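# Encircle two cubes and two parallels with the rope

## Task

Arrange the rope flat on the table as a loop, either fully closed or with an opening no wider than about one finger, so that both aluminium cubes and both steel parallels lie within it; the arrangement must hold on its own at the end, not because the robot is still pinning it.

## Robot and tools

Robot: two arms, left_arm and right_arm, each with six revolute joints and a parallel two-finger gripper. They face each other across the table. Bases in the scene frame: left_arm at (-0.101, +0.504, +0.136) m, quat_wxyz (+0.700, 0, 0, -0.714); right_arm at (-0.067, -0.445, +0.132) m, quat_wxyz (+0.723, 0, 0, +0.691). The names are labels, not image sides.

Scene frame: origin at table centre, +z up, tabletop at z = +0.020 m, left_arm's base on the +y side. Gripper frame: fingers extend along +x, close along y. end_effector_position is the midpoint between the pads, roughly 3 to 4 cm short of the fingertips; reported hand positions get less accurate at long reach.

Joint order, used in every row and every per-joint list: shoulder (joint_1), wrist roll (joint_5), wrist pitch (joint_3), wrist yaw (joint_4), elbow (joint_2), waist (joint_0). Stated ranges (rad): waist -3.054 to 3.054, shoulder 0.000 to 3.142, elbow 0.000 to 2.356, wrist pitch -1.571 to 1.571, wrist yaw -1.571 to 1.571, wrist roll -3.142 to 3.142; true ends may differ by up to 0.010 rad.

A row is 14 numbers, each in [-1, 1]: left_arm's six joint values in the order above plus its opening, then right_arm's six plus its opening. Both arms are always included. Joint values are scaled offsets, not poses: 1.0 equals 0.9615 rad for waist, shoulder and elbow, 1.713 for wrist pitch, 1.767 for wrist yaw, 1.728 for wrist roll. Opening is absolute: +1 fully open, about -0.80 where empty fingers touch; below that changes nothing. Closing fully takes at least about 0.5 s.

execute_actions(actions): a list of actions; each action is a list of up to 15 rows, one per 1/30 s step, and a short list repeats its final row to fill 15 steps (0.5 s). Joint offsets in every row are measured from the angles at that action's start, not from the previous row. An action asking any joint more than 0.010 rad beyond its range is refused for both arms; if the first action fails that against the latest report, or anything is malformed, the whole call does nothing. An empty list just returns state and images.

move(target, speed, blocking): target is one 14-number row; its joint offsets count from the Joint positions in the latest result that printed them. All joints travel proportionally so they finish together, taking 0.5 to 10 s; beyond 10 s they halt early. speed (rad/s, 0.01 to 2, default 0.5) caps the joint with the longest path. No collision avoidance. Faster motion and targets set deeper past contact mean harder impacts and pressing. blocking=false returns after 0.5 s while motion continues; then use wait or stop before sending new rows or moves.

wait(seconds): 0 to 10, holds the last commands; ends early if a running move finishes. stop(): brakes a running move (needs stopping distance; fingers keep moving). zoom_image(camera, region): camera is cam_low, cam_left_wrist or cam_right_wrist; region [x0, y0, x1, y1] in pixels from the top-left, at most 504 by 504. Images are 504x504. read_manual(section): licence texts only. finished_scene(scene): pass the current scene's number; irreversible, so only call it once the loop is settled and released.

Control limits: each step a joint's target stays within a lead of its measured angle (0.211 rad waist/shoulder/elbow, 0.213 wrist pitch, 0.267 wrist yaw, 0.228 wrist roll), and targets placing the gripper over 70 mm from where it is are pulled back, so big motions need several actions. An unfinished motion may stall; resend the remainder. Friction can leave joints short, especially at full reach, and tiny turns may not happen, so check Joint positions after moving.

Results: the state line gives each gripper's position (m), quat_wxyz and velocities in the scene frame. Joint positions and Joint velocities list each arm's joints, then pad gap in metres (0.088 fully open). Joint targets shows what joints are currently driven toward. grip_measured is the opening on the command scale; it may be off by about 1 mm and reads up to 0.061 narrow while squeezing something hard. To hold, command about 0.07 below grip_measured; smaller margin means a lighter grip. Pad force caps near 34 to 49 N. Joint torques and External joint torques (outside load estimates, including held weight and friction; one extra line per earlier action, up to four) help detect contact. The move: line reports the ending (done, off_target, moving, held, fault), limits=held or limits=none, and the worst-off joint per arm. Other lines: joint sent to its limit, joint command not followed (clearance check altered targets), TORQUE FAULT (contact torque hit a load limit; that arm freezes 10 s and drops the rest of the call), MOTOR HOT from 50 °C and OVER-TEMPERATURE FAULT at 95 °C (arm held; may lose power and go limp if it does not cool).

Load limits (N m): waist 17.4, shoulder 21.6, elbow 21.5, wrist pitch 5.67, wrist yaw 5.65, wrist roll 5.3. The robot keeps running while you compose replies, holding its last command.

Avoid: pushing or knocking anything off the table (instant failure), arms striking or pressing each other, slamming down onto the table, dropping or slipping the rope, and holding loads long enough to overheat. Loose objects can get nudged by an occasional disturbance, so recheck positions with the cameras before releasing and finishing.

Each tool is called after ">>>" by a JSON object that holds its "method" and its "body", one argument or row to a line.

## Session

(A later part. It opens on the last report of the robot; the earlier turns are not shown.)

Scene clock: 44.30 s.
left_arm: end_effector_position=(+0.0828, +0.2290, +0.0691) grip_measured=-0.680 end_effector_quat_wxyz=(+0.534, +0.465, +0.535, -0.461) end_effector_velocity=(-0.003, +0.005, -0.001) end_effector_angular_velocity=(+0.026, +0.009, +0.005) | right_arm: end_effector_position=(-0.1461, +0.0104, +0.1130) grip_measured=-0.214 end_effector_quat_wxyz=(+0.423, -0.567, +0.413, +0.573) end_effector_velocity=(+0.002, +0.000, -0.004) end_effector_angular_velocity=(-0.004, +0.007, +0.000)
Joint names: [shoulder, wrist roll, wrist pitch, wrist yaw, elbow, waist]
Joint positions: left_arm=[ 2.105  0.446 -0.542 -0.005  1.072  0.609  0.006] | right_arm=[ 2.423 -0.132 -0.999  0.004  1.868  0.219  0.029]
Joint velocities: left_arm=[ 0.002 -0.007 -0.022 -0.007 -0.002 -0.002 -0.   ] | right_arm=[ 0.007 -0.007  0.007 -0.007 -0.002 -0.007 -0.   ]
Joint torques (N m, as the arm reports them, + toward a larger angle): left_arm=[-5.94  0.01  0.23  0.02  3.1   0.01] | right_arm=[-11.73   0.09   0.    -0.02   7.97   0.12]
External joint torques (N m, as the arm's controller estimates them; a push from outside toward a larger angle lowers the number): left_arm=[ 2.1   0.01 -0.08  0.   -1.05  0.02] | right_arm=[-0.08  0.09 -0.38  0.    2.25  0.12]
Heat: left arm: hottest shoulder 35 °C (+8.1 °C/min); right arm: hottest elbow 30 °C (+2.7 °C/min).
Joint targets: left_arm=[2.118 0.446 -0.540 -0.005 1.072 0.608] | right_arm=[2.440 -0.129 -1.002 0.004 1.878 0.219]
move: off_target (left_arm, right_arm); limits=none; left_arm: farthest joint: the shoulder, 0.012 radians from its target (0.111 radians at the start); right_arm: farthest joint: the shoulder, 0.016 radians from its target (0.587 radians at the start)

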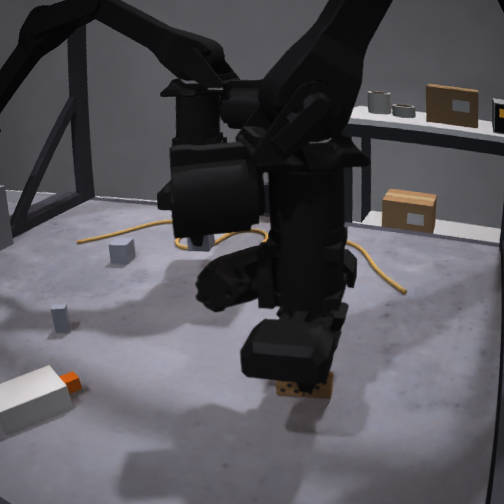

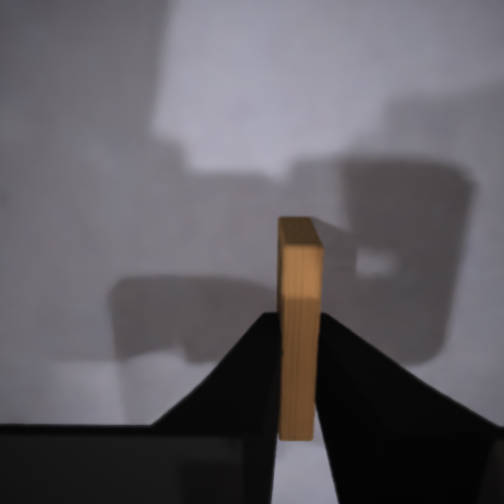

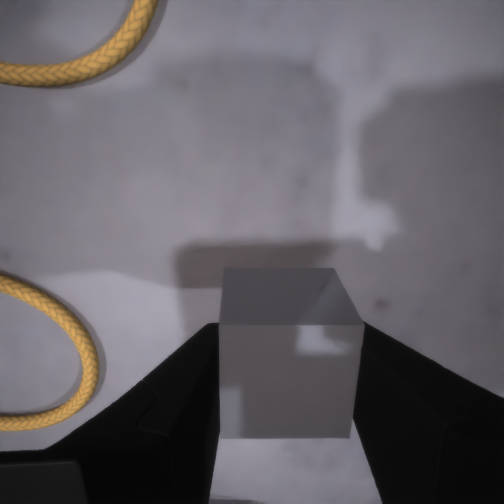

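>>> {"method": "move", "body": {
  "target": [0,0,0,0,0,0,0.2,0.095,0,0.038,0,0,0,-0.3],
  "speed": 0.2
}}

>>> {"method": "move", "body": {
  "target": [-0.2,0,-0.08,0,0,0,0.2,0,0,0,0,0,0,0.5]
}}

>>> {"method": "move", "body": {
  "target": [-0.14,0,0.04,0,-0.23,0,0.2,-0.13,0,-0.065,0,0,0,0.5]
}}

>>> {"method": "move", "body": {
  "target": [0,0,0,0,0,-0.99,0.2,-0.44,0.015,0.16,0,-0.735,0.035,0.5],
  "speed": 0.9
}}

Scene clock: 48.17 s.
left_arm: end_effector_position=(+0.0828, +0.2290, +0.0691) grip_measured=+0.196 end_effector_quat_wxyz=(+0.534, +0.465, +0.535, -0.461) end_effector_velocity=(-0.002, -0.001, +0.001) end_effector_angular_velocity=(-0.002, +0.007, +0.005) | right_arm: end_effector_position=(-0.1466, +0.0136, +0.0797) grip_measured=-0.214 end_effector_quat_wxyz=(+0.420, -0.570, +0.416, +0.570) end_effector_velocity=(+0.003, -0.002, +0.001) end_effector_angular_velocity=(-0.009, +0.006, +0.015)
Joint names: [shoulder, wrist roll, wrist pitch, wrist yaw, elbow, waist]
Joint positions: left_arm=[ 2.105  0.446 -0.542 -0.005  1.072  0.609  0.049] | right_arm=[ 2.499 -0.132 -0.936  0.004  1.868  0.219  0.029]
Joint velocities: left_arm=[-0.002 -0.007 -0.007  0.007  0.002 -0.002 -0.   ] | right_arm=[-0.002 -0.022 -0.007 -0.007 -0.002 -0.007  0.   ]
Joint torques (N m, as the arm reports them, + toward a larger angle): left_arm=[-7.44  0.01  0.14  0.02  3.08  0.02] | right_arm=[-12.06  -0.02   0.31  -0.02   6.15   0.07]
External joint torques (N m, as the arm's controller estimates them; a push from outside toward a larger angle lowers the number): left_arm=[ 0.74  0.01 -0.22  0.   -1.22  0.03] | right_arm=[-0.18 -0.02 -0.03 -0.01  0.61  0.15]
Heat: left arm: hottest shoulder 35 °C (+7.5 °C/min); right arm: hottest elbow 31 °C (+3.7 °C/min).
Joint targets: left_arm=[2.105 0.446 -0.542 -0.005 1.072 0.609] | right_arm=[2.514 -0.132 -0.934 0.004 1.867 0.219]
move: off_target (right_arm); limits=none; left_arm: farthest joint: the waist, 0.000 radians from its target (0.000 radians at the start); right_arm: farthest joint: the shoulder, 0.016 radians from its target (0.091 radians at the start)

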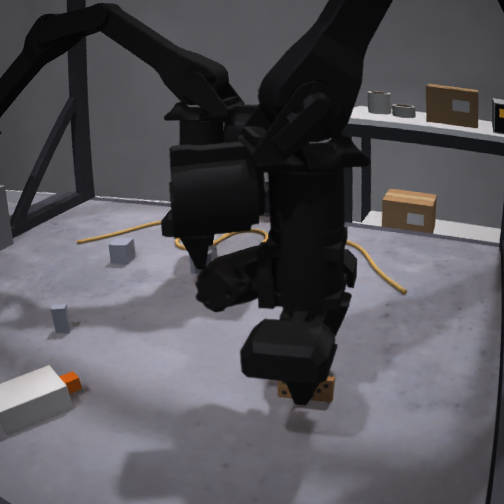

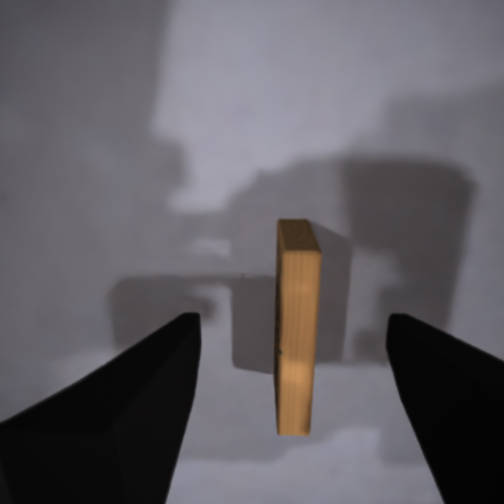

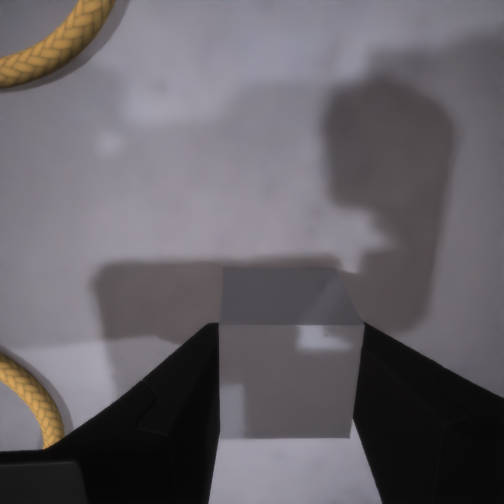

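Scene clock: 49.17 s.
left_arm: end_effector_position=(+0.0807, +0.2321, +0.1248) grip_measured=+0.196 end_effector_quat_wxyz=(+0.549, +0.460, +0.520, -0.465) end_effector_velocity=(-0.007, +0.004, +0.000) end_effector_angular_velocity=(+0.014, +0.018, -0.015) | right_arm: end_effector_position=(-0.1466, +0.0136, +0.0797) grip_measured=+0.497 end_effector_quat_wxyz=(+0.420, -0.570, +0.416, +0.570) end_effector_velocity=(-0.001, -0.005, +0.000) end_effector_angular_velocity=(-0.023, +0.003, +0.010)
Joint names: [shoulder, wrist roll, wrist pitch, wrist yaw, elbow, waist]
Joint positions: left_arm=[ 1.924  0.446 -0.677 -0.005  1.072  0.609  0.049] | right_arm=[ 2.499 -0.132 -0.936  0.004  1.868  0.219  0.063]
Joint velocities: left_arm=[-0.007  0.007 -0.022  0.007 -0.007 -0.007 -0.   ] | right_arm=[-0.002 -0.007 -0.022 -0.007 -0.002  0.002 -0.   ]
Joint torques (N m, as the arm reports them, + toward a larger angle): left_arm=[-8.17  0.01  0.1   0.02  3.71  0.02] | right_arm=[-14.    -0.02   0.19  -0.02   6.18   0.06]
External joint torques (N m, as the arm's controller estimates them; a push from outside toward a larger angle lowers the number): left_arm=[-0.67  0.01 -0.3   0.   -1.15  0.06] | right_arm=[-2.13 -0.02 -0.14  0.    0.66 -0.02]
Heat: left arm: hottest shoulder 35 °C (+7.3 °C/min); right arm: hottest elbow 31 °C (+3.7 °C/min).
Joint targets: left_arm=[1.913 0.446 -0.679 -0.005 1.072 0.609] | right_arm=[2.499 -0.132 -0.936 0.004 1.868 0.219]
move: off_target (left_arm); limits=none; left_arm: farthest joint: the shoulder, 0.011 radians from its target (0.192 radians at the start); right_arm: farthest joint: the waist, 0.000 radians from its target (0.000 radians at the start)

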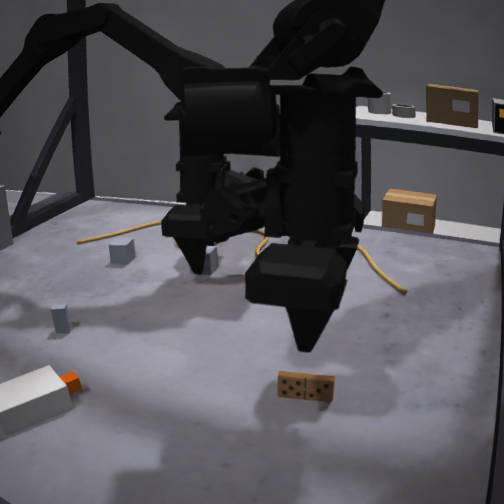

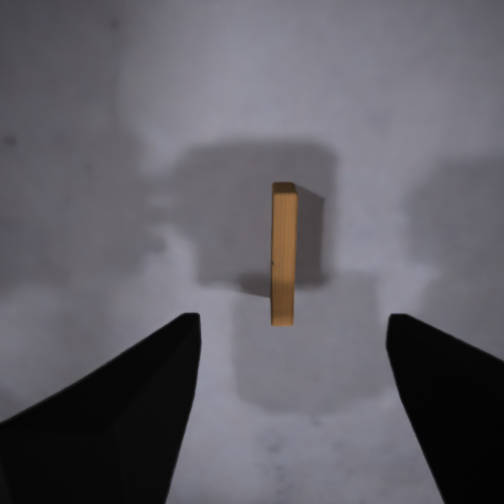

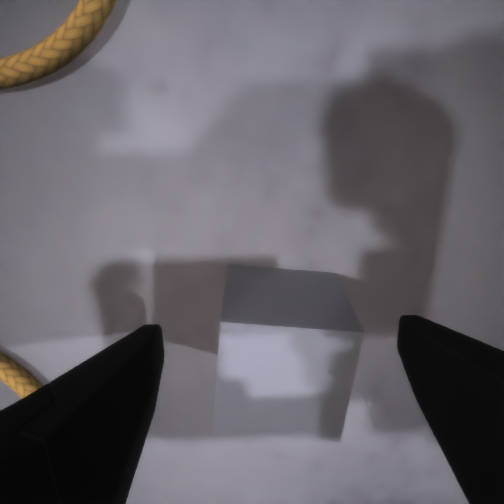

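Scene clock: 50.23 s.
left_arm: end_effector_position=(+0.0537, +0.2725, +0.1171) grip_measured=+0.196 end_effector_quat_wxyz=(+0.543, +0.462, +0.526, -0.464) end_effector_velocity=(-0.001, -0.002, +0.000) end_effector_angular_velocity=(-0.010, +0.002, -0.010) | right_arm: end_effector_position=(-0.1452, +0.0053, +0.1317) grip_measured=+0.497 end_effector_quat_wxyz=(+0.422, -0.568, +0.414, +0.573) end_effector_velocity=(+0.002, -0.000, +0.002) end_effector_angular_velocity=(-0.004, +0.007, -0.015)
Joint names: [shoulder, wrist roll, wrist pitch, wrist yaw, elbow, waist]
Joint positions: left_arm=[ 1.798  0.446 -0.61  -0.005  0.862  0.609  0.049] | right_arm=[ 2.381 -0.132 -1.044  0.004  1.868  0.219  0.063]
Joint velocities: left_arm=[-0.002  0.007  0.007  0.007 -0.002 -0.002 -0.   ] | right_arm=[-0.002  0.007 -0.007 -0.007  0.002 -0.007 -0.   ]
Joint torques (N m, as the arm reports them, + toward a larger angle): left_arm=[-6.85  0.01  0.29  0.02  2.36  0.04] | right_arm=[-14.49  -0.01   0.03  -0.02   6.54   0.05]
External joint torques (N m, as the arm's controller estimates them; a push from outside toward a larger angle lowers the number): left_arm=[-0.55  0.01 -0.09  0.   -2.23  0.05] | right_arm=[-2.94 -0.01 -0.35 -0.01  0.73  0.14]
Heat: left arm: hottest shoulder 35 °C (+7.2 °C/min); right arm: hottest elbow 31 °C (+3.6 °C/min).
Joint targets: left_arm=[1.789 0.446 -0.609 -0.005 0.851 0.609] | right_arm=[2.374 -0.132 -1.047 0.004 1.868 0.219]
move: off_target (left_arm); limits=none; left_arm: farthest joint: the elbow, 0.011 radians from its target (0.221 radians at the start); right_arm: farthest joint: the shoulder, 0.007 radians from its target (0.125 radians at the start)

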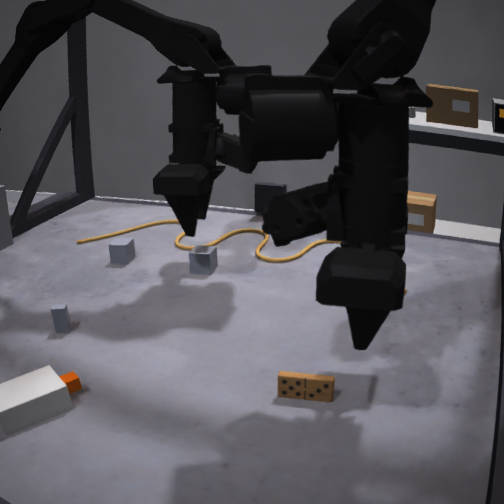

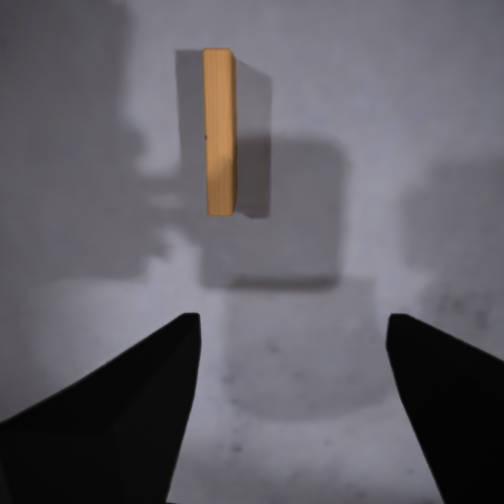

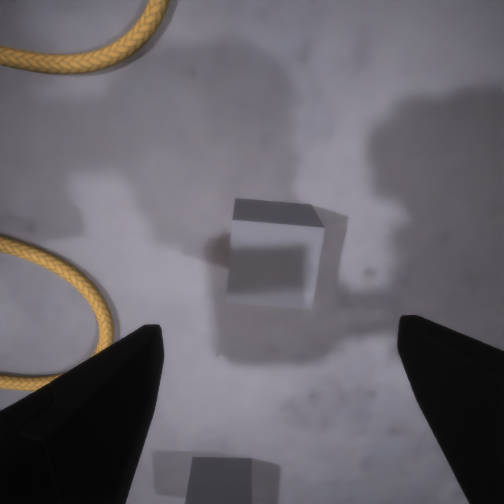

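Scene clock: 52.00 s.
left_arm: end_effector_position=(-0.1989, +0.2429, +0.1171) grip_measured=+0.196 end_effector_quat_wxyz=(+0.271, +0.651, +0.257, -0.661) end_effector_velocity=(+0.004, +0.003, -0.002) end_effector_angular_velocity=(+0.008, -0.026, +0.005) | right_arm: end_effector_position=(-0.1348, -0.1144, +0.1290) grip_measured=+0.497 end_effector_quat_wxyz=(+0.418, -0.571, +0.414, +0.572) end_effector_velocity=(-0.000, +0.001, +0.000) end_effector_angular_velocity=(+0.006, +0.009, +0.005)
Joint names: [shoulder, wrist roll, wrist pitch, wrist yaw, elbow, waist]
Joint positions: left_arm=[ 1.798  0.446 -0.61  -0.004  0.862 -0.341  0.049] | right_arm=[ 1.965 -0.109 -0.773  0.004  1.173  0.25   0.063]
Joint velocities: left_arm=[ 0.002 -0.007 -0.007 -0.022 -0.007 -0.002  0.   ] | right_arm=[-0.002 -0.007  0.007 -0.007 -0.002 -0.002 -0.   ]
Joint torques (N m, as the arm reports them, + toward a larger angle): left_arm=[-5.69  0.01  0.19  0.    3.46 -0.26] | right_arm=[-10.66   0.08   0.39  -0.01   4.17   0.31]
External joint torques (N m, as the arm's controller estimates them; a push from outside toward a larger angle lowers the number): left_arm=[ 0.6   0.01 -0.18  0.   -1.1  -0.3 ] | right_arm=[-2.43  0.08  0.02  0.   -1.03  0.31]
Heat: left arm: hottest shoulder 35 °C (+6.9 °C/min); right arm: hottest shoulder 30 °C (+2.3 °C/min).
Joint targets: left_arm=[1.798 0.446 -0.610 -0.005 0.862 -0.343] | right_arm=[1.957 -0.106 -0.770 0.004 1.161 0.253]
move: off_target (right_arm); limits=none; left_arm: farthest joint: the waist, 0.002 radians from its target (0.951 radians at the start); right_arm: farthest joint: the elbow, 0.012 radians from its target (0.706 radians at the start)

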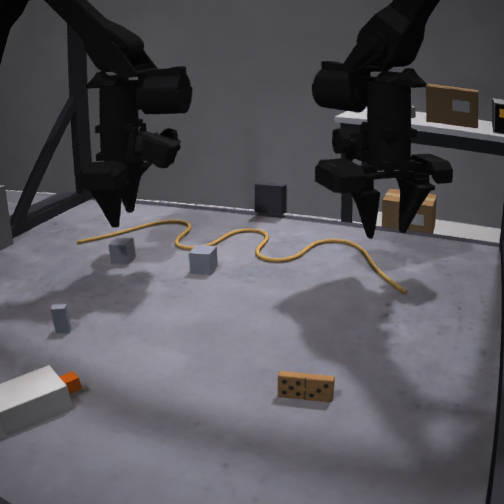

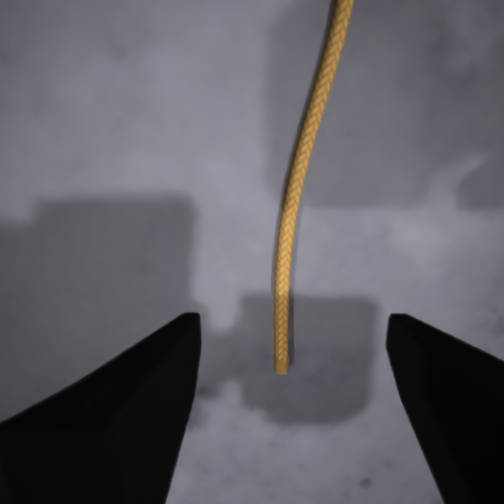

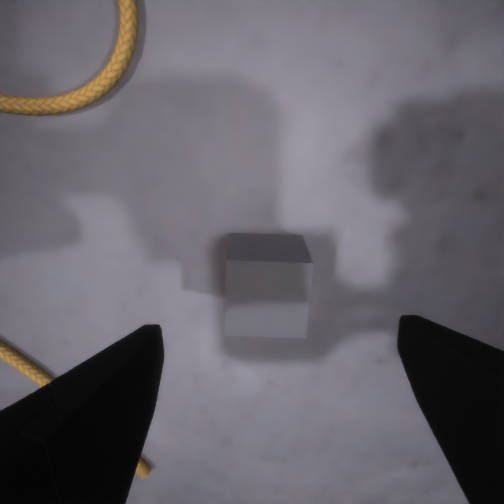

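>>> {"method": "move", "body": {
  "target": [0.218,0,0.13,0,-0.066,0,0.2,0.136,0,0.128,0,-0.118,0.012,0.5],
  "speed": 0.3
}}

>>> {"method": "move", "body": {
  "target": [0,0,0,0,0,0,-0.85,0,0,0,0,0,0,-0.3]
}}

>>> {"method": "move", "body": {
  "target": [-0.055,0,-0.025,0,0,0,-0.85,-0.06,0,-0.03,0,0,0,-0.3]
}}

Scene clock: 55.63 s.
left_arm: end_effector_position=(-0.1976, +0.2468, +0.0569) grip_measured=+0.196 end_effector_quat_wxyz=(+0.263, +0.659, +0.265, -0.653) end_effector_velocity=(+0.000, +0.002, +0.000) end_effector_angular_velocity=(+0.009, +0.004, -0.005) | right_arm: end_effector_position=(-0.1362, -0.1219, +0.0719) grip_measured=+0.497 end_effector_quat_wxyz=(+0.415, -0.574, +0.412, +0.573) end_effector_velocity=(+0.000, -0.003, -0.001) end_effector_angular_velocity=(-0.014, +0.005, +0.005)
Joint names: [shoulder, wrist roll, wrist pitch, wrist yaw, elbow, waist]
Joint positions: left_arm=[ 1.997  0.446 -0.389 -0.004  0.807 -0.341  0.049] | right_arm=[ 2.082 -0.109 -0.557  0.004  1.07   0.258  0.063]
Joint velocities: left_arm=[-0.002  0.007 -0.007  0.007 -0.002  0.002 -0.   ] | right_arm=[ 0.002 -0.007 -0.007 -0.007 -0.002 -0.002 -0.   ]
Joint torques (N m, as the arm reports them, + toward a larger angle): left_arm=[-4.73  0.01  0.23  0.02  1.63  0.07] | right_arm=[-8.02 -0.01  0.38 -0.02  3.29  0.32]
External joint torques (N m, as the arm's controller estimates them; a push from outside toward a larger angle lowers the number): left_arm=[ 2.02  0.01 -0.09  0.01 -1.95  0.04] | right_arm=[ 0.25 -0.01  0.04 -0.01 -1.11  0.32]
Heat: left arm: hottest shoulder 35 °C (+6.5 °C/min); right arm: hottest shoulder 30 °C (+2.2 °C/min).
Joint targets: left_arm=[2.008 0.446 -0.388 -0.004 0.798 -0.341] | right_arm=[2.096 -0.109 -0.554 0.004 1.059 0.261]
move: off_target (left_arm, right_arm); limits=none; left_arm: farthest joint: the shoulder, 0.011 radians from its target (0.210 radians at the start); right_arm: farthest joint: the shoulder, 0.014 radians from its target (0.131 radians at the start)

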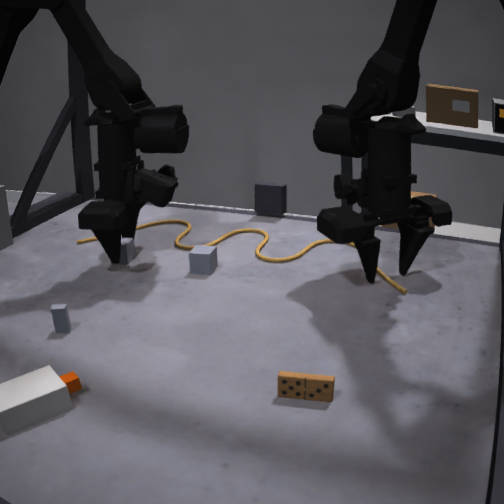

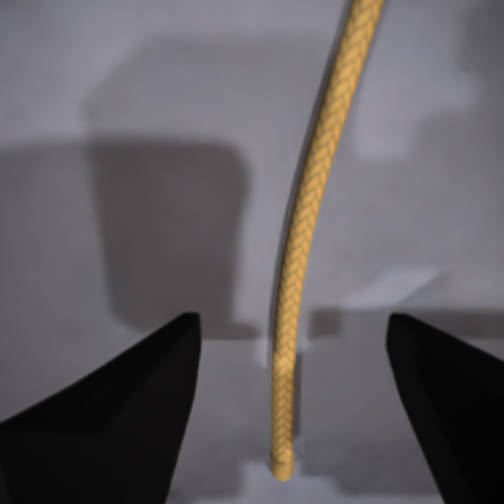

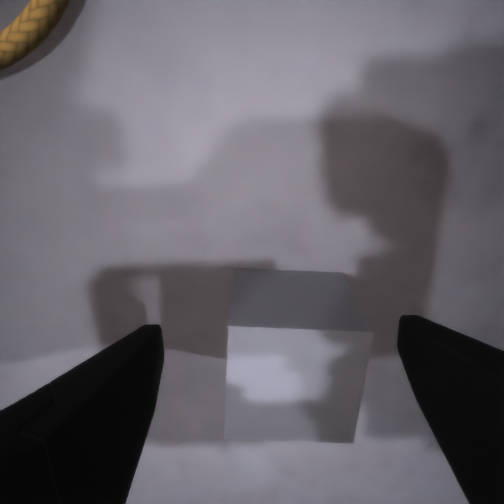

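Scene clock: 56.17 s.
left_arm: end_effector_position=(-0.1975, +0.2469, +0.0569) grip_measured=-0.764 end_effector_quat_wxyz=(+0.263, +0.659, +0.265, -0.653) end_effector_velocity=(+0.003, +0.001, +0.000) end_effector_angular_velocity=(-0.001, -0.023, +0.005) | right_arm: end_effector_position=(-0.1362, -0.1219, +0.0719) grip_measured=-0.217 end_effector_quat_wxyz=(+0.415, -0.574, +0.412, +0.573) end_effector_velocity=(+0.003, -0.004, -0.001) end_effector_angular_velocity=(-0.010, -0.010, -0.010)
Joint names: [shoulder, wrist roll, wrist pitch, wrist yaw, elbow, waist]
Joint positions: left_arm=[ 1.997  0.446 -0.39  -0.004  0.807 -0.341  0.002] | right_arm=[ 2.082 -0.109 -0.557  0.004  1.07   0.258  0.028]
Joint velocities: left_arm=[-0.002 -0.007 -0.007 -0.022 -0.002 -0.002  0.   ] | right_arm=[-0.002  0.007 -0.007  0.007 -0.007 -0.002 -0.   ]
Joint torques (N m, as the arm reports them, + toward a larger angle): left_arm=[-6.07  0.01  0.16  0.02  2.59  0.03] | right_arm=[-9.72 -0.01  0.21 -0.02  4.85  0.04]
External joint torques (N m, as the arm's controller estimates them; a push from outside toward a larger angle lowers the number): left_arm=[ 0.6   0.01 -0.15  0.   -0.94  0.03] | right_arm=[-1.49 -0.01 -0.12 -0.01  0.52  0.06]
Heat: left arm: hottest shoulder 35 °C (+6.4 °C/min); right arm: hottest shoulder 30 °C (+2.1 °C/min).
Joint targets: left_arm=[1.997 0.446 -0.389 -0.004 0.807 -0.341] | right_arm=[2.082 -0.109 -0.557 0.004 1.070 0.258]
move: done; limits=none; left_arm: farthest joint: the wrist pitch, 0.001 radians from its target (0.000 radians at the start); right_arm: farthest joint: the waist, 0.000 radians from its target (0.000 radians at the start)

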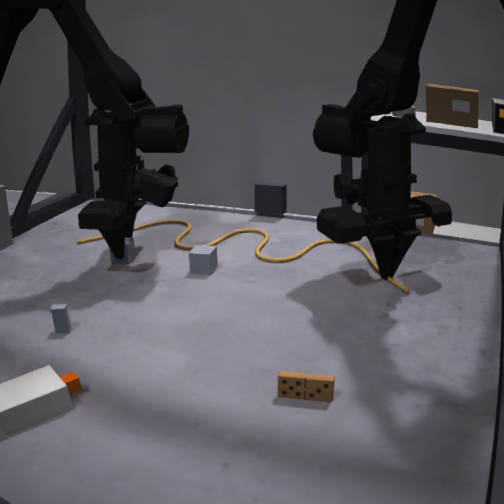

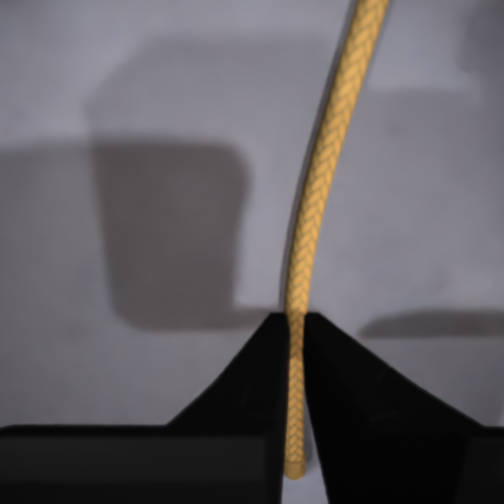

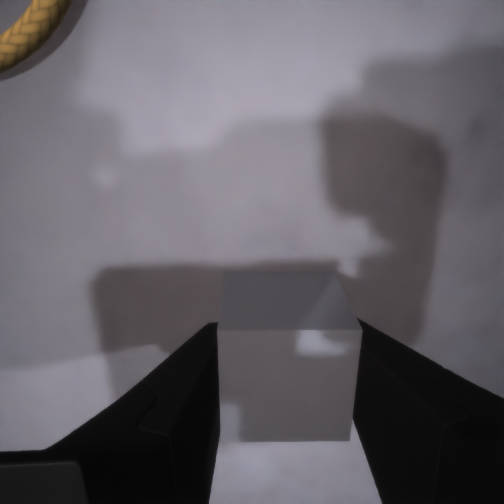

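Scene clock: 57.03 s.
left_arm: end_effector_position=(-0.1971, +0.2481, +0.0679) grip_measured=-0.764 end_effector_quat_wxyz=(+0.263, +0.659, +0.264, -0.653) end_effector_velocity=(-0.000, +0.005, -0.001) end_effector_angular_velocity=(+0.014, +0.002, +0.020) | right_arm: end_effector_position=(-0.1356, -0.1250, +0.0866) grip_measured=-0.217 end_effector_quat_wxyz=(+0.415, -0.574, +0.412, +0.573) end_effector_velocity=(-0.000, -0.000, +0.001) end_effector_angular_velocity=(-0.004, +0.007, -0.010)
Joint names: [shoulder, wrist roll, wrist pitch, wrist yaw, elbow, waist]
Joint positions: left_arm=[ 1.954  0.446 -0.431 -0.004  0.807 -0.341  0.002] | right_arm=[ 2.034 -0.109 -0.605  0.004  1.07   0.258  0.028]
Joint velocities: left_arm=[-0.002 -0.022 -0.007  0.007 -0.007 -0.002 -0.   ] | right_arm=[-0.002  0.007 -0.007 -0.007  0.002 -0.002 -0.   ]
Joint torques (N m, as the arm reports them, + toward a larger angle): left_arm=[-7.07  0.    0.03  0.02  2.68  0.02] | right_arm=[-10.75  -0.01   0.01  -0.02   5.04   0.06]
External joint torques (N m, as the arm's controller estimates them; a push from outside toward a larger angle lowers the number): left_arm=[-0.54  0.   -0.27  0.   -0.97  0.03] | right_arm=[-2.65 -0.01 -0.34  0.    0.45  0.06]
Heat: left arm: hottest shoulder 35 °C (+6.3 °C/min); right arm: hottest shoulder 31 °C (+3.2 °C/min).
Joint targets: left_arm=[1.944 0.446 -0.433 -0.004 0.807 -0.341] | right_arm=[2.024 -0.109 -0.609 0.004 1.070 0.258]
move: done; limits=none; left_arm: farthest joint: the shoulder, 0.010 radians from its target (0.053 radians at the start); right_arm: farthest joint: the shoulder, 0.010 radians from its target (0.058 radians at the start)

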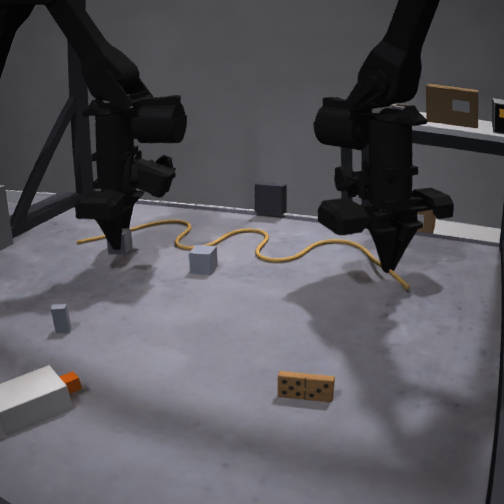

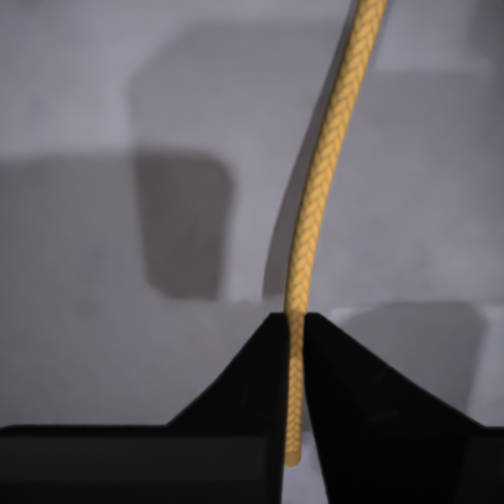

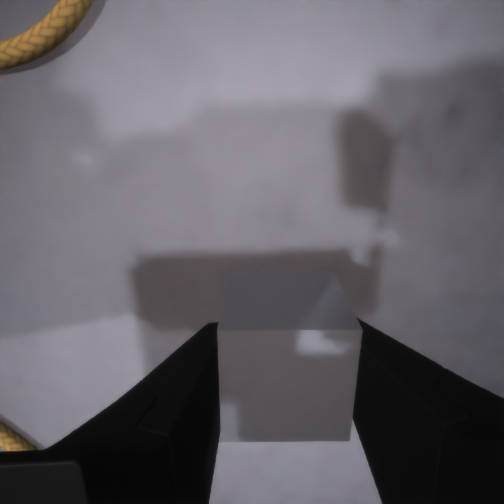

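>>> {"method": "move", "body": {
  "target": [0,0,0,0,0,0,-0.85,0.287,0,-0.083,0,0.432,-0.05,-0.3],
  "speed": 0.4
}}

Scene clock: 61.53 s.
left_arm: end_effector_position=(-0.1971, +0.2481, +0.0680) grip_measured=-0.764 end_effector_quat_wxyz=(+0.263, +0.659, +0.264, -0.653) end_effector_velocity=(-0.001, +0.006, +0.000) end_effector_angular_velocity=(+0.023, -0.001, +0.000) | right_arm: end_effector_position=(-0.1342, -0.0431, +0.0770) grip_measured=-0.217 end_effector_quat_wxyz=(+0.429, -0.563, +0.424, +0.565) end_effector_velocity=(-0.000, -0.000, +0.001) end_effector_angular_velocity=(-0.004, +0.007, +0.020)
Joint names: [shoulder, wrist roll, wrist pitch, wrist yaw, elbow, waist]
Joint positions: left_arm=[ 1.953  0.446 -0.431 -0.004  0.807 -0.341  0.002] | right_arm=[ 2.296 -0.109 -0.744  0.004  1.475  0.213  0.028]
Joint velocities: left_arm=[-0.002 -0.007 -0.022  0.007 -0.002 -0.007 -0.   ] | right_arm=[-0.002 -0.022 -0.007 -0.007  0.002 -0.002  0.   ]
Joint torques (N m, as the arm reports them, + toward a larger angle): left_arm=[-5.93  0.01  0.16  0.02  2.7   0.03] | right_arm=[-10.3   -0.02  -0.02  -0.02   7.1   -0.17]
External joint torques (N m, as the arm's controller estimates them; a push from outside toward a larger angle lowers the number): left_arm=[ 0.69  0.01 -0.16  0.   -1.04  0.07] | right_arm=[ 0.11 -0.02 -0.38  0.    1.96 -0.17]
Heat: left arm: hottest shoulder 35 °C (+6.0 °C/min); right arm: hottest shoulder 31 °C (+4.0 °C/min).
Joint targets: left_arm=[1.954 0.446 -0.431 -0.004 0.807 -0.341] | right_arm=[2.310 -0.109 -0.747 0.004 1.486 0.210]
move: off_target (right_arm); limits=none; left_arm: farthest joint: the shoulder, 0.001 radians from its target (0.001 radians at the start); right_arm: farthest joint: the shoulder, 0.014 radians from its target (0.276 radians at the start)

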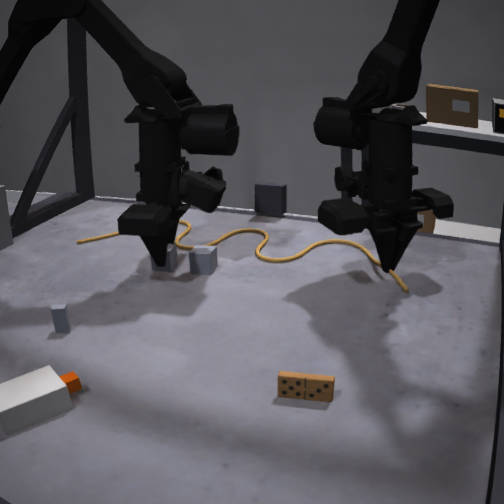

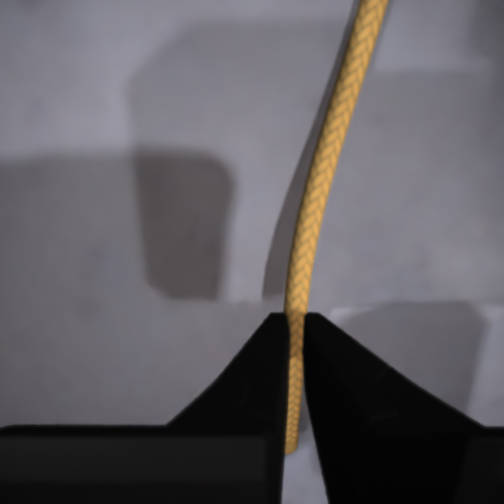

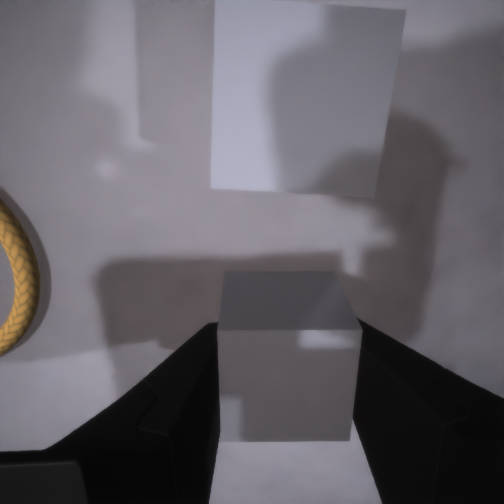

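>>> {"method": "move", "body": {
  "target": [0,0,0,0,0,0,-0.85,0,0,0,0,0,0,0.2]
}}

>>> {"method": "move", "body": {
  "target": [0,0,0,0,0,0,-0.85,-0.12,0,-0.06,0,0,0,0.2]
}}

>>> {"method": "move", "body": {
  "target": [0.158,0.7,-0.066,0,0.284,0.53,-0.85,-0.52,-0.157,0.12,0,-0.737,0.353,0.2],
  "speed": 0.8
}}

>>> {"method": "move", "body": {
  "target": [0.475,0.62,-0.21,0,0.86,0,-0.85,0,0,0,0,0,0,0.2],
  "speed": 0.7
}}

Scene clock: 68.50 s.
left_arm: end_effector_position=(-0.1971, +0.2481, +0.0680) grip_measured=-0.764 end_effector_quat_wxyz=(+0.263, +0.659, +0.264, -0.653) end_effector_velocity=(+0.000, -0.000, -0.001) end_effector_angular_velocity=(-0.005, -0.006, +0.019) | right_arm: end_effector_position=(-0.1342, -0.0431, +0.0770) grip_measured=+0.197 end_effector_quat_wxyz=(+0.429, -0.563, +0.424, +0.565) end_effector_velocity=(-0.000, +0.001, +0.000) end_effector_angular_velocity=(+0.006, +0.008, +0.005)
Joint names: [shoulder, wrist roll, wrist pitch, wrist yaw, elbow, waist]
Joint positions: left_arm=[ 1.953  0.446 -0.431 -0.004  0.807 -0.341  0.002] | right_arm=[ 2.296 -0.109 -0.744  0.004  1.475  0.213  0.049]
Joint velocities: left_arm=[ 0.002 -0.022  0.007 -0.007 -0.002 -0.002 -0.   ] | right_arm=[-0.002 -0.007  0.007 -0.007 -0.002 -0.002  0.   ]
Joint torques (N m, as the arm reports them, + toward a larger angle): left_arm=[-5.95  0.01  0.14  0.02  2.7   0.03] | right_arm=[-12.18  -0.01   0.2   -0.02   5.59   0.06]
External joint torques (N m, as the arm's controller estimates them; a push from outside toward a larger angle lowers the number): left_arm=[ 0.61  0.01 -0.18  0.   -1.03  0.03] | right_arm=[-1.85 -0.01 -0.16  0.    0.49  0.05]
Heat: left arm: hottest shoulder 35 °C (+5.0 °C/min); right arm: hottest shoulder 32 °C (+3.0 °C/min).
Joint targets: left_arm=[1.953 0.446 -0.431 -0.004 0.807 -0.341] | right_arm=[2.295 -0.109 -0.744 0.004 1.475 0.213]
move: done; limits=none; left_arm: farthest joint: the waist, 0.000 radians from its target (0.000 radians at the start); right_arm: farthest joint: the waist, 0.000 radians from its target (0.000 radians at the start)

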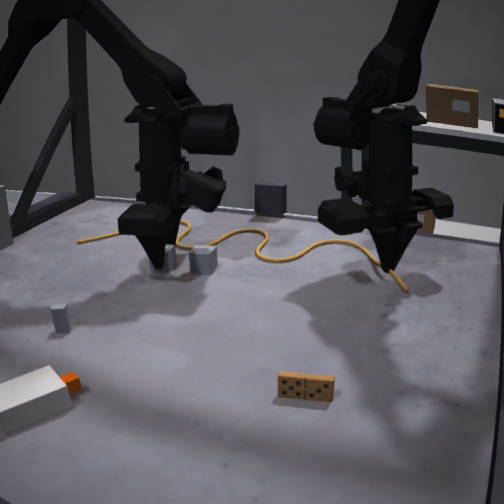

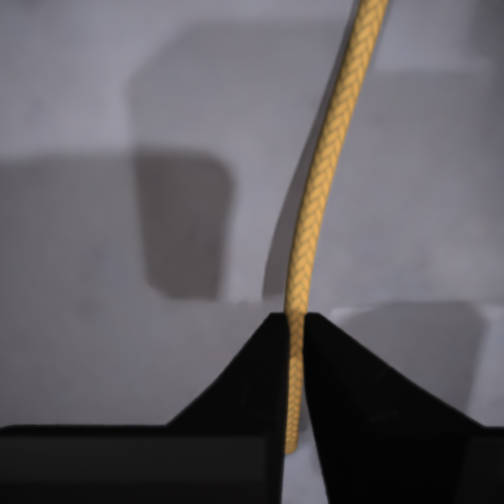

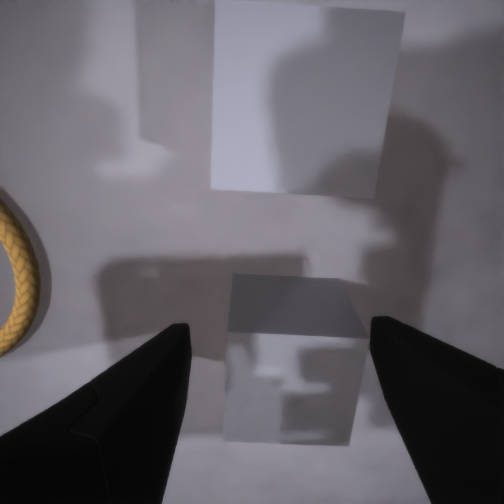

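Scene clock: 69.43 s.
left_arm: end_effector_position=(-0.1971, +0.2481, +0.0680) grip_measured=-0.764 end_effector_quat_wxyz=(+0.263, +0.659, +0.264, -0.653) end_effector_velocity=(+0.004, +0.003, -0.000) end_effector_angular_velocity=(+0.004, -0.025, +0.005) | right_arm: end_effector_position=(-0.1331, -0.0498, +0.1186) grip_measured=+0.197 end_effector_quat_wxyz=(+0.431, -0.561, +0.422, +0.567) end_effector_velocity=(+0.001, -0.007, -0.001) end_effector_angular_velocity=(-0.028, +0.003, -0.010)
Joint names: [shoulder, wrist roll, wrist pitch, wrist yaw, elbow, waist]
Joint positions: left_arm=[ 1.953  0.446 -0.431 -0.004  0.807 -0.341  0.002] | right_arm=[ 2.187 -0.109 -0.844  0.004  1.475  0.213  0.049]
Joint velocities: left_arm=[-0.002 -0.007 -0.007 -0.022 -0.007 -0.002 -0.   ] | right_arm=[-0.002  0.007 -0.022 -0.007 -0.007 -0.002 -0.   ]
Joint torques (N m, as the arm reports them, + toward a larger angle): left_arm=[-5.95  0.01  0.14  0.02  2.7   0.03] | right_arm=[-12.59  -0.01   0.04  -0.02   6.01   0.06]
External joint torques (N m, as the arm's controller estimates them; a push from outside toward a larger angle lowers the number): left_arm=[ 0.59  0.01 -0.17  0.01 -0.99 -0.01] | right_arm=[-2.69 -0.01 -0.31 -0.01  0.69  0.08]
Heat: left arm: hottest shoulder 35 °C (+5.0 °C/min); right arm: hottest shoulder 32 °C (+3.0 °C/min).
Joint targets: left_arm=[1.953 0.446 -0.431 -0.004 0.807 -0.341] | right_arm=[2.180 -0.109 -0.847 0.004 1.475 0.213]
move: done; limits=none; left_arm: farthest joint: the waist, 0.000 radians from its target (0.000 radians at the start); right_arm: farthest joint: the shoulder, 0.006 radians from its target (0.115 radians at the start)

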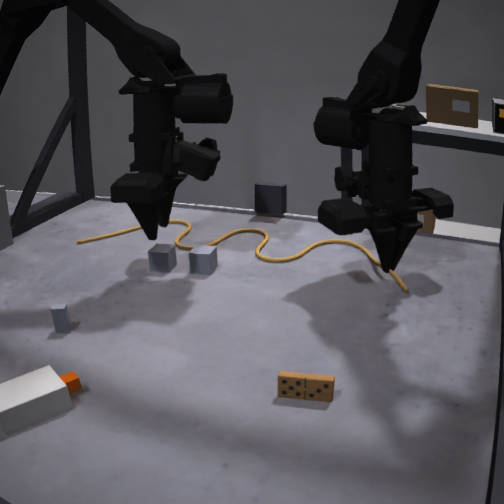

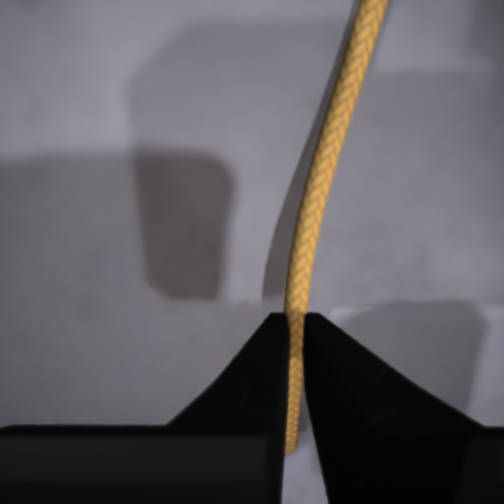

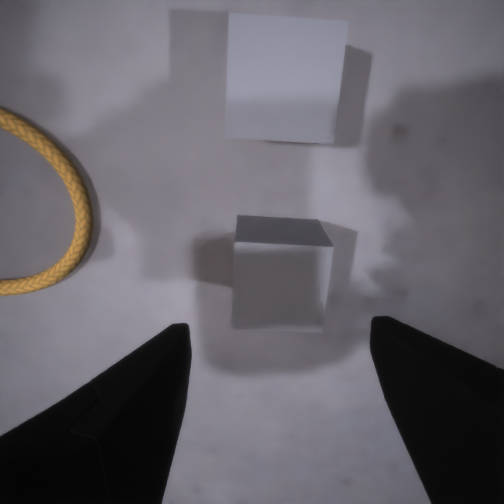

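Scene clock: 71.67 s.
left_arm: end_effector_position=(-0.0522, +0.1751, +0.0727) grip_measured=-0.764 end_effector_quat_wxyz=(+0.026, +0.708, +0.022, -0.705) end_effector_velocity=(+0.000, +0.000, +0.001) end_effector_angular_velocity=(+0.003, -0.007, +0.005) | right_arm: end_effector_position=(-0.1883, -0.2238, +0.1219) grip_measured=+0.197 end_effector_quat_wxyz=(+0.243, -0.663, +0.235, +0.668) end_effector_velocity=(-0.000, -0.008, +0.000) end_effector_angular_velocity=(-0.030, +0.009, -0.005)
Joint names: [shoulder, wrist roll, wrist pitch, wrist yaw, elbow, waist]
Joint positions: left_arm=[ 2.093  1.649 -0.542 -0.004  1.071  0.166  0.002] | right_arm=[ 1.694 -0.377 -0.642  0.004  0.778  0.55   0.049]
Joint velocities: left_arm=[-0.002 -0.007 -0.007 -0.007  0.002 -0.002 -0.   ] | right_arm=[-0.007  0.007 -0.022 -0.022 -0.007  0.002 -0.   ]
Joint torques (N m, as the arm reports them, + toward a larger angle): left_arm=[-5.84  0.23  0.01  0.07  3.97  0.3 ] | right_arm=[-7.56 -0.11  0.4  -0.03  3.62  0.34]
External joint torques (N m, as the arm's controller estimates them; a push from outside toward a larger angle lowers the number): left_arm=[ 2.22  0.23 -0.31  0.01 -0.31  0.34] | right_arm=[-1.82 -0.11  0.06  0.   -1.11  0.31]
Heat: left arm: hottest shoulder 34 °C (+4.0 °C/min); right arm: hottest shoulder 32 °C (+3.0 °C/min).
Joint targets: left_arm=[2.105 1.656 -0.544 -0.004 1.080 0.169] | right_arm=[1.687 -0.380 -0.639 0.004 0.767 0.552]
move: off_target (left_arm, right_arm); limits=none; left_arm: farthest joint: the shoulder, 0.012 radians from its target (0.152 radians at the start); right_arm: farthest joint: the elbow, 0.012 radians from its target (0.709 radians at the start)

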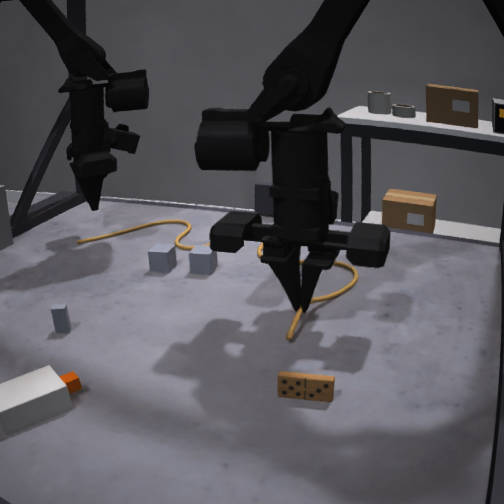

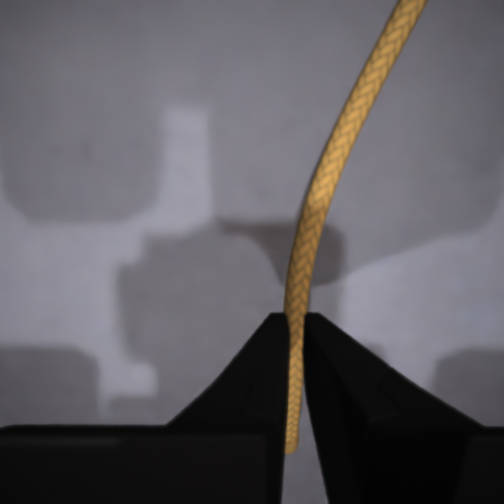

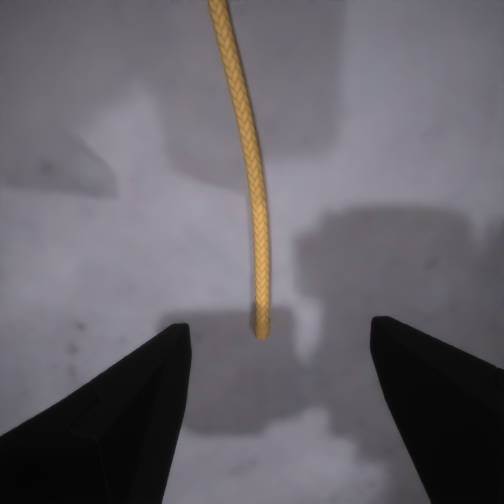

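Scene clock: 73.90 s.
left_arm: end_effector_position=(-0.0315, +0.0348, +0.0731) grip_measured=-0.764 end_effector_quat_wxyz=(-0.332, +0.628, -0.344, -0.615) end_effector_velocity=(-0.000, +0.002, +0.000) end_effector_angular_velocity=(+0.008, -0.006, +0.005) | right_arm: end_effector_position=(-0.1883, -0.2238, +0.1219) grip_measured=+0.197 end_effector_quat_wxyz=(+0.243, -0.663, +0.235, +0.668) end_effector_velocity=(+0.001, -0.002, +0.000) end_effector_angular_velocity=(-0.010, +0.003, -0.010)
Joint names: [shoulder, wrist roll, wrist pitch, wrist yaw, elbow, waist]
Joint positions: left_arm=[ 2.533  2.714 -0.9   -0.004  1.888  0.166  0.002] | right_arm=[ 1.694 -0.377 -0.642  0.004  0.778  0.55   0.049]
Joint velocities: left_arm=[-0.002 -0.007 -0.007 -0.007 -0.002 -0.002 -0.   ] | right_arm=[-0.002  0.007 -0.007 -0.007 -0.002 -0.002 -0.   ]
Joint torques (N m, as the arm reports them, + toward a larger angle): left_arm=[-8.87  0.24 -0.03  0.04  5.02  0.02] | right_arm=[-6.77 -0.01  0.22 -0.03  5.29  0.05]
External joint torques (N m, as the arm's controller estimates them; a push from outside toward a larger angle lowers the number): left_arm=[ 2.62  0.24 -0.28  0.   -0.23  0.09] | right_arm=[-0.99 -0.01 -0.14  0.    0.5   0.05]
Heat: left arm: hottest shoulder 35 °C (+5.0 °C/min); right arm: hottest shoulder 32 °C (+3.0 °C/min).
Joint targets: left_arm=[2.550 2.720 -0.902 -0.004 1.898 0.166] | right_arm=[1.694 -0.377 -0.642 0.004 0.778 0.550]
move: off_target (left_arm); limits=none; left_arm: farthest joint: the shoulder, 0.017 radians from its target (0.457 radians at the start); right_arm: farthest joint: the waist, 0.000 radians from its target (0.000 radians at the start)

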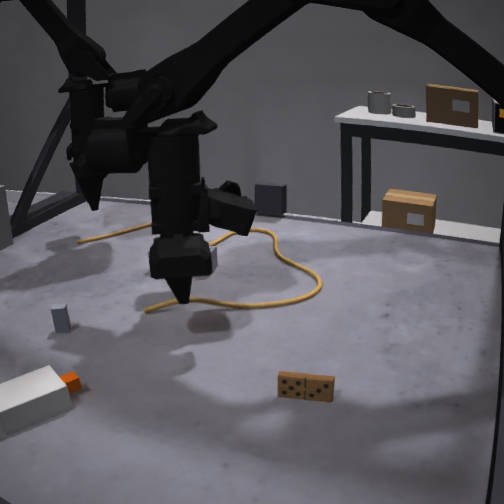

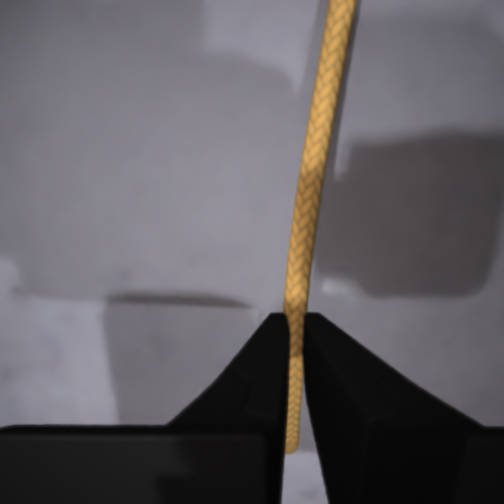

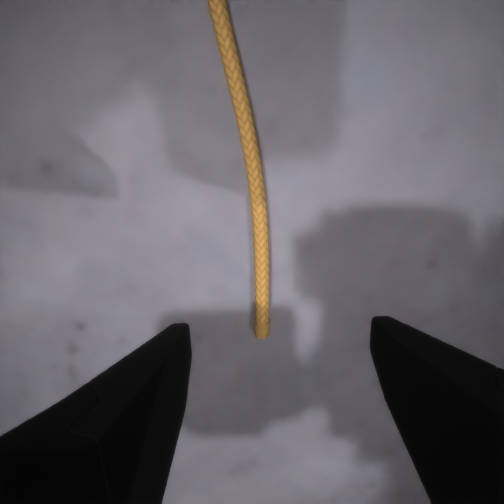

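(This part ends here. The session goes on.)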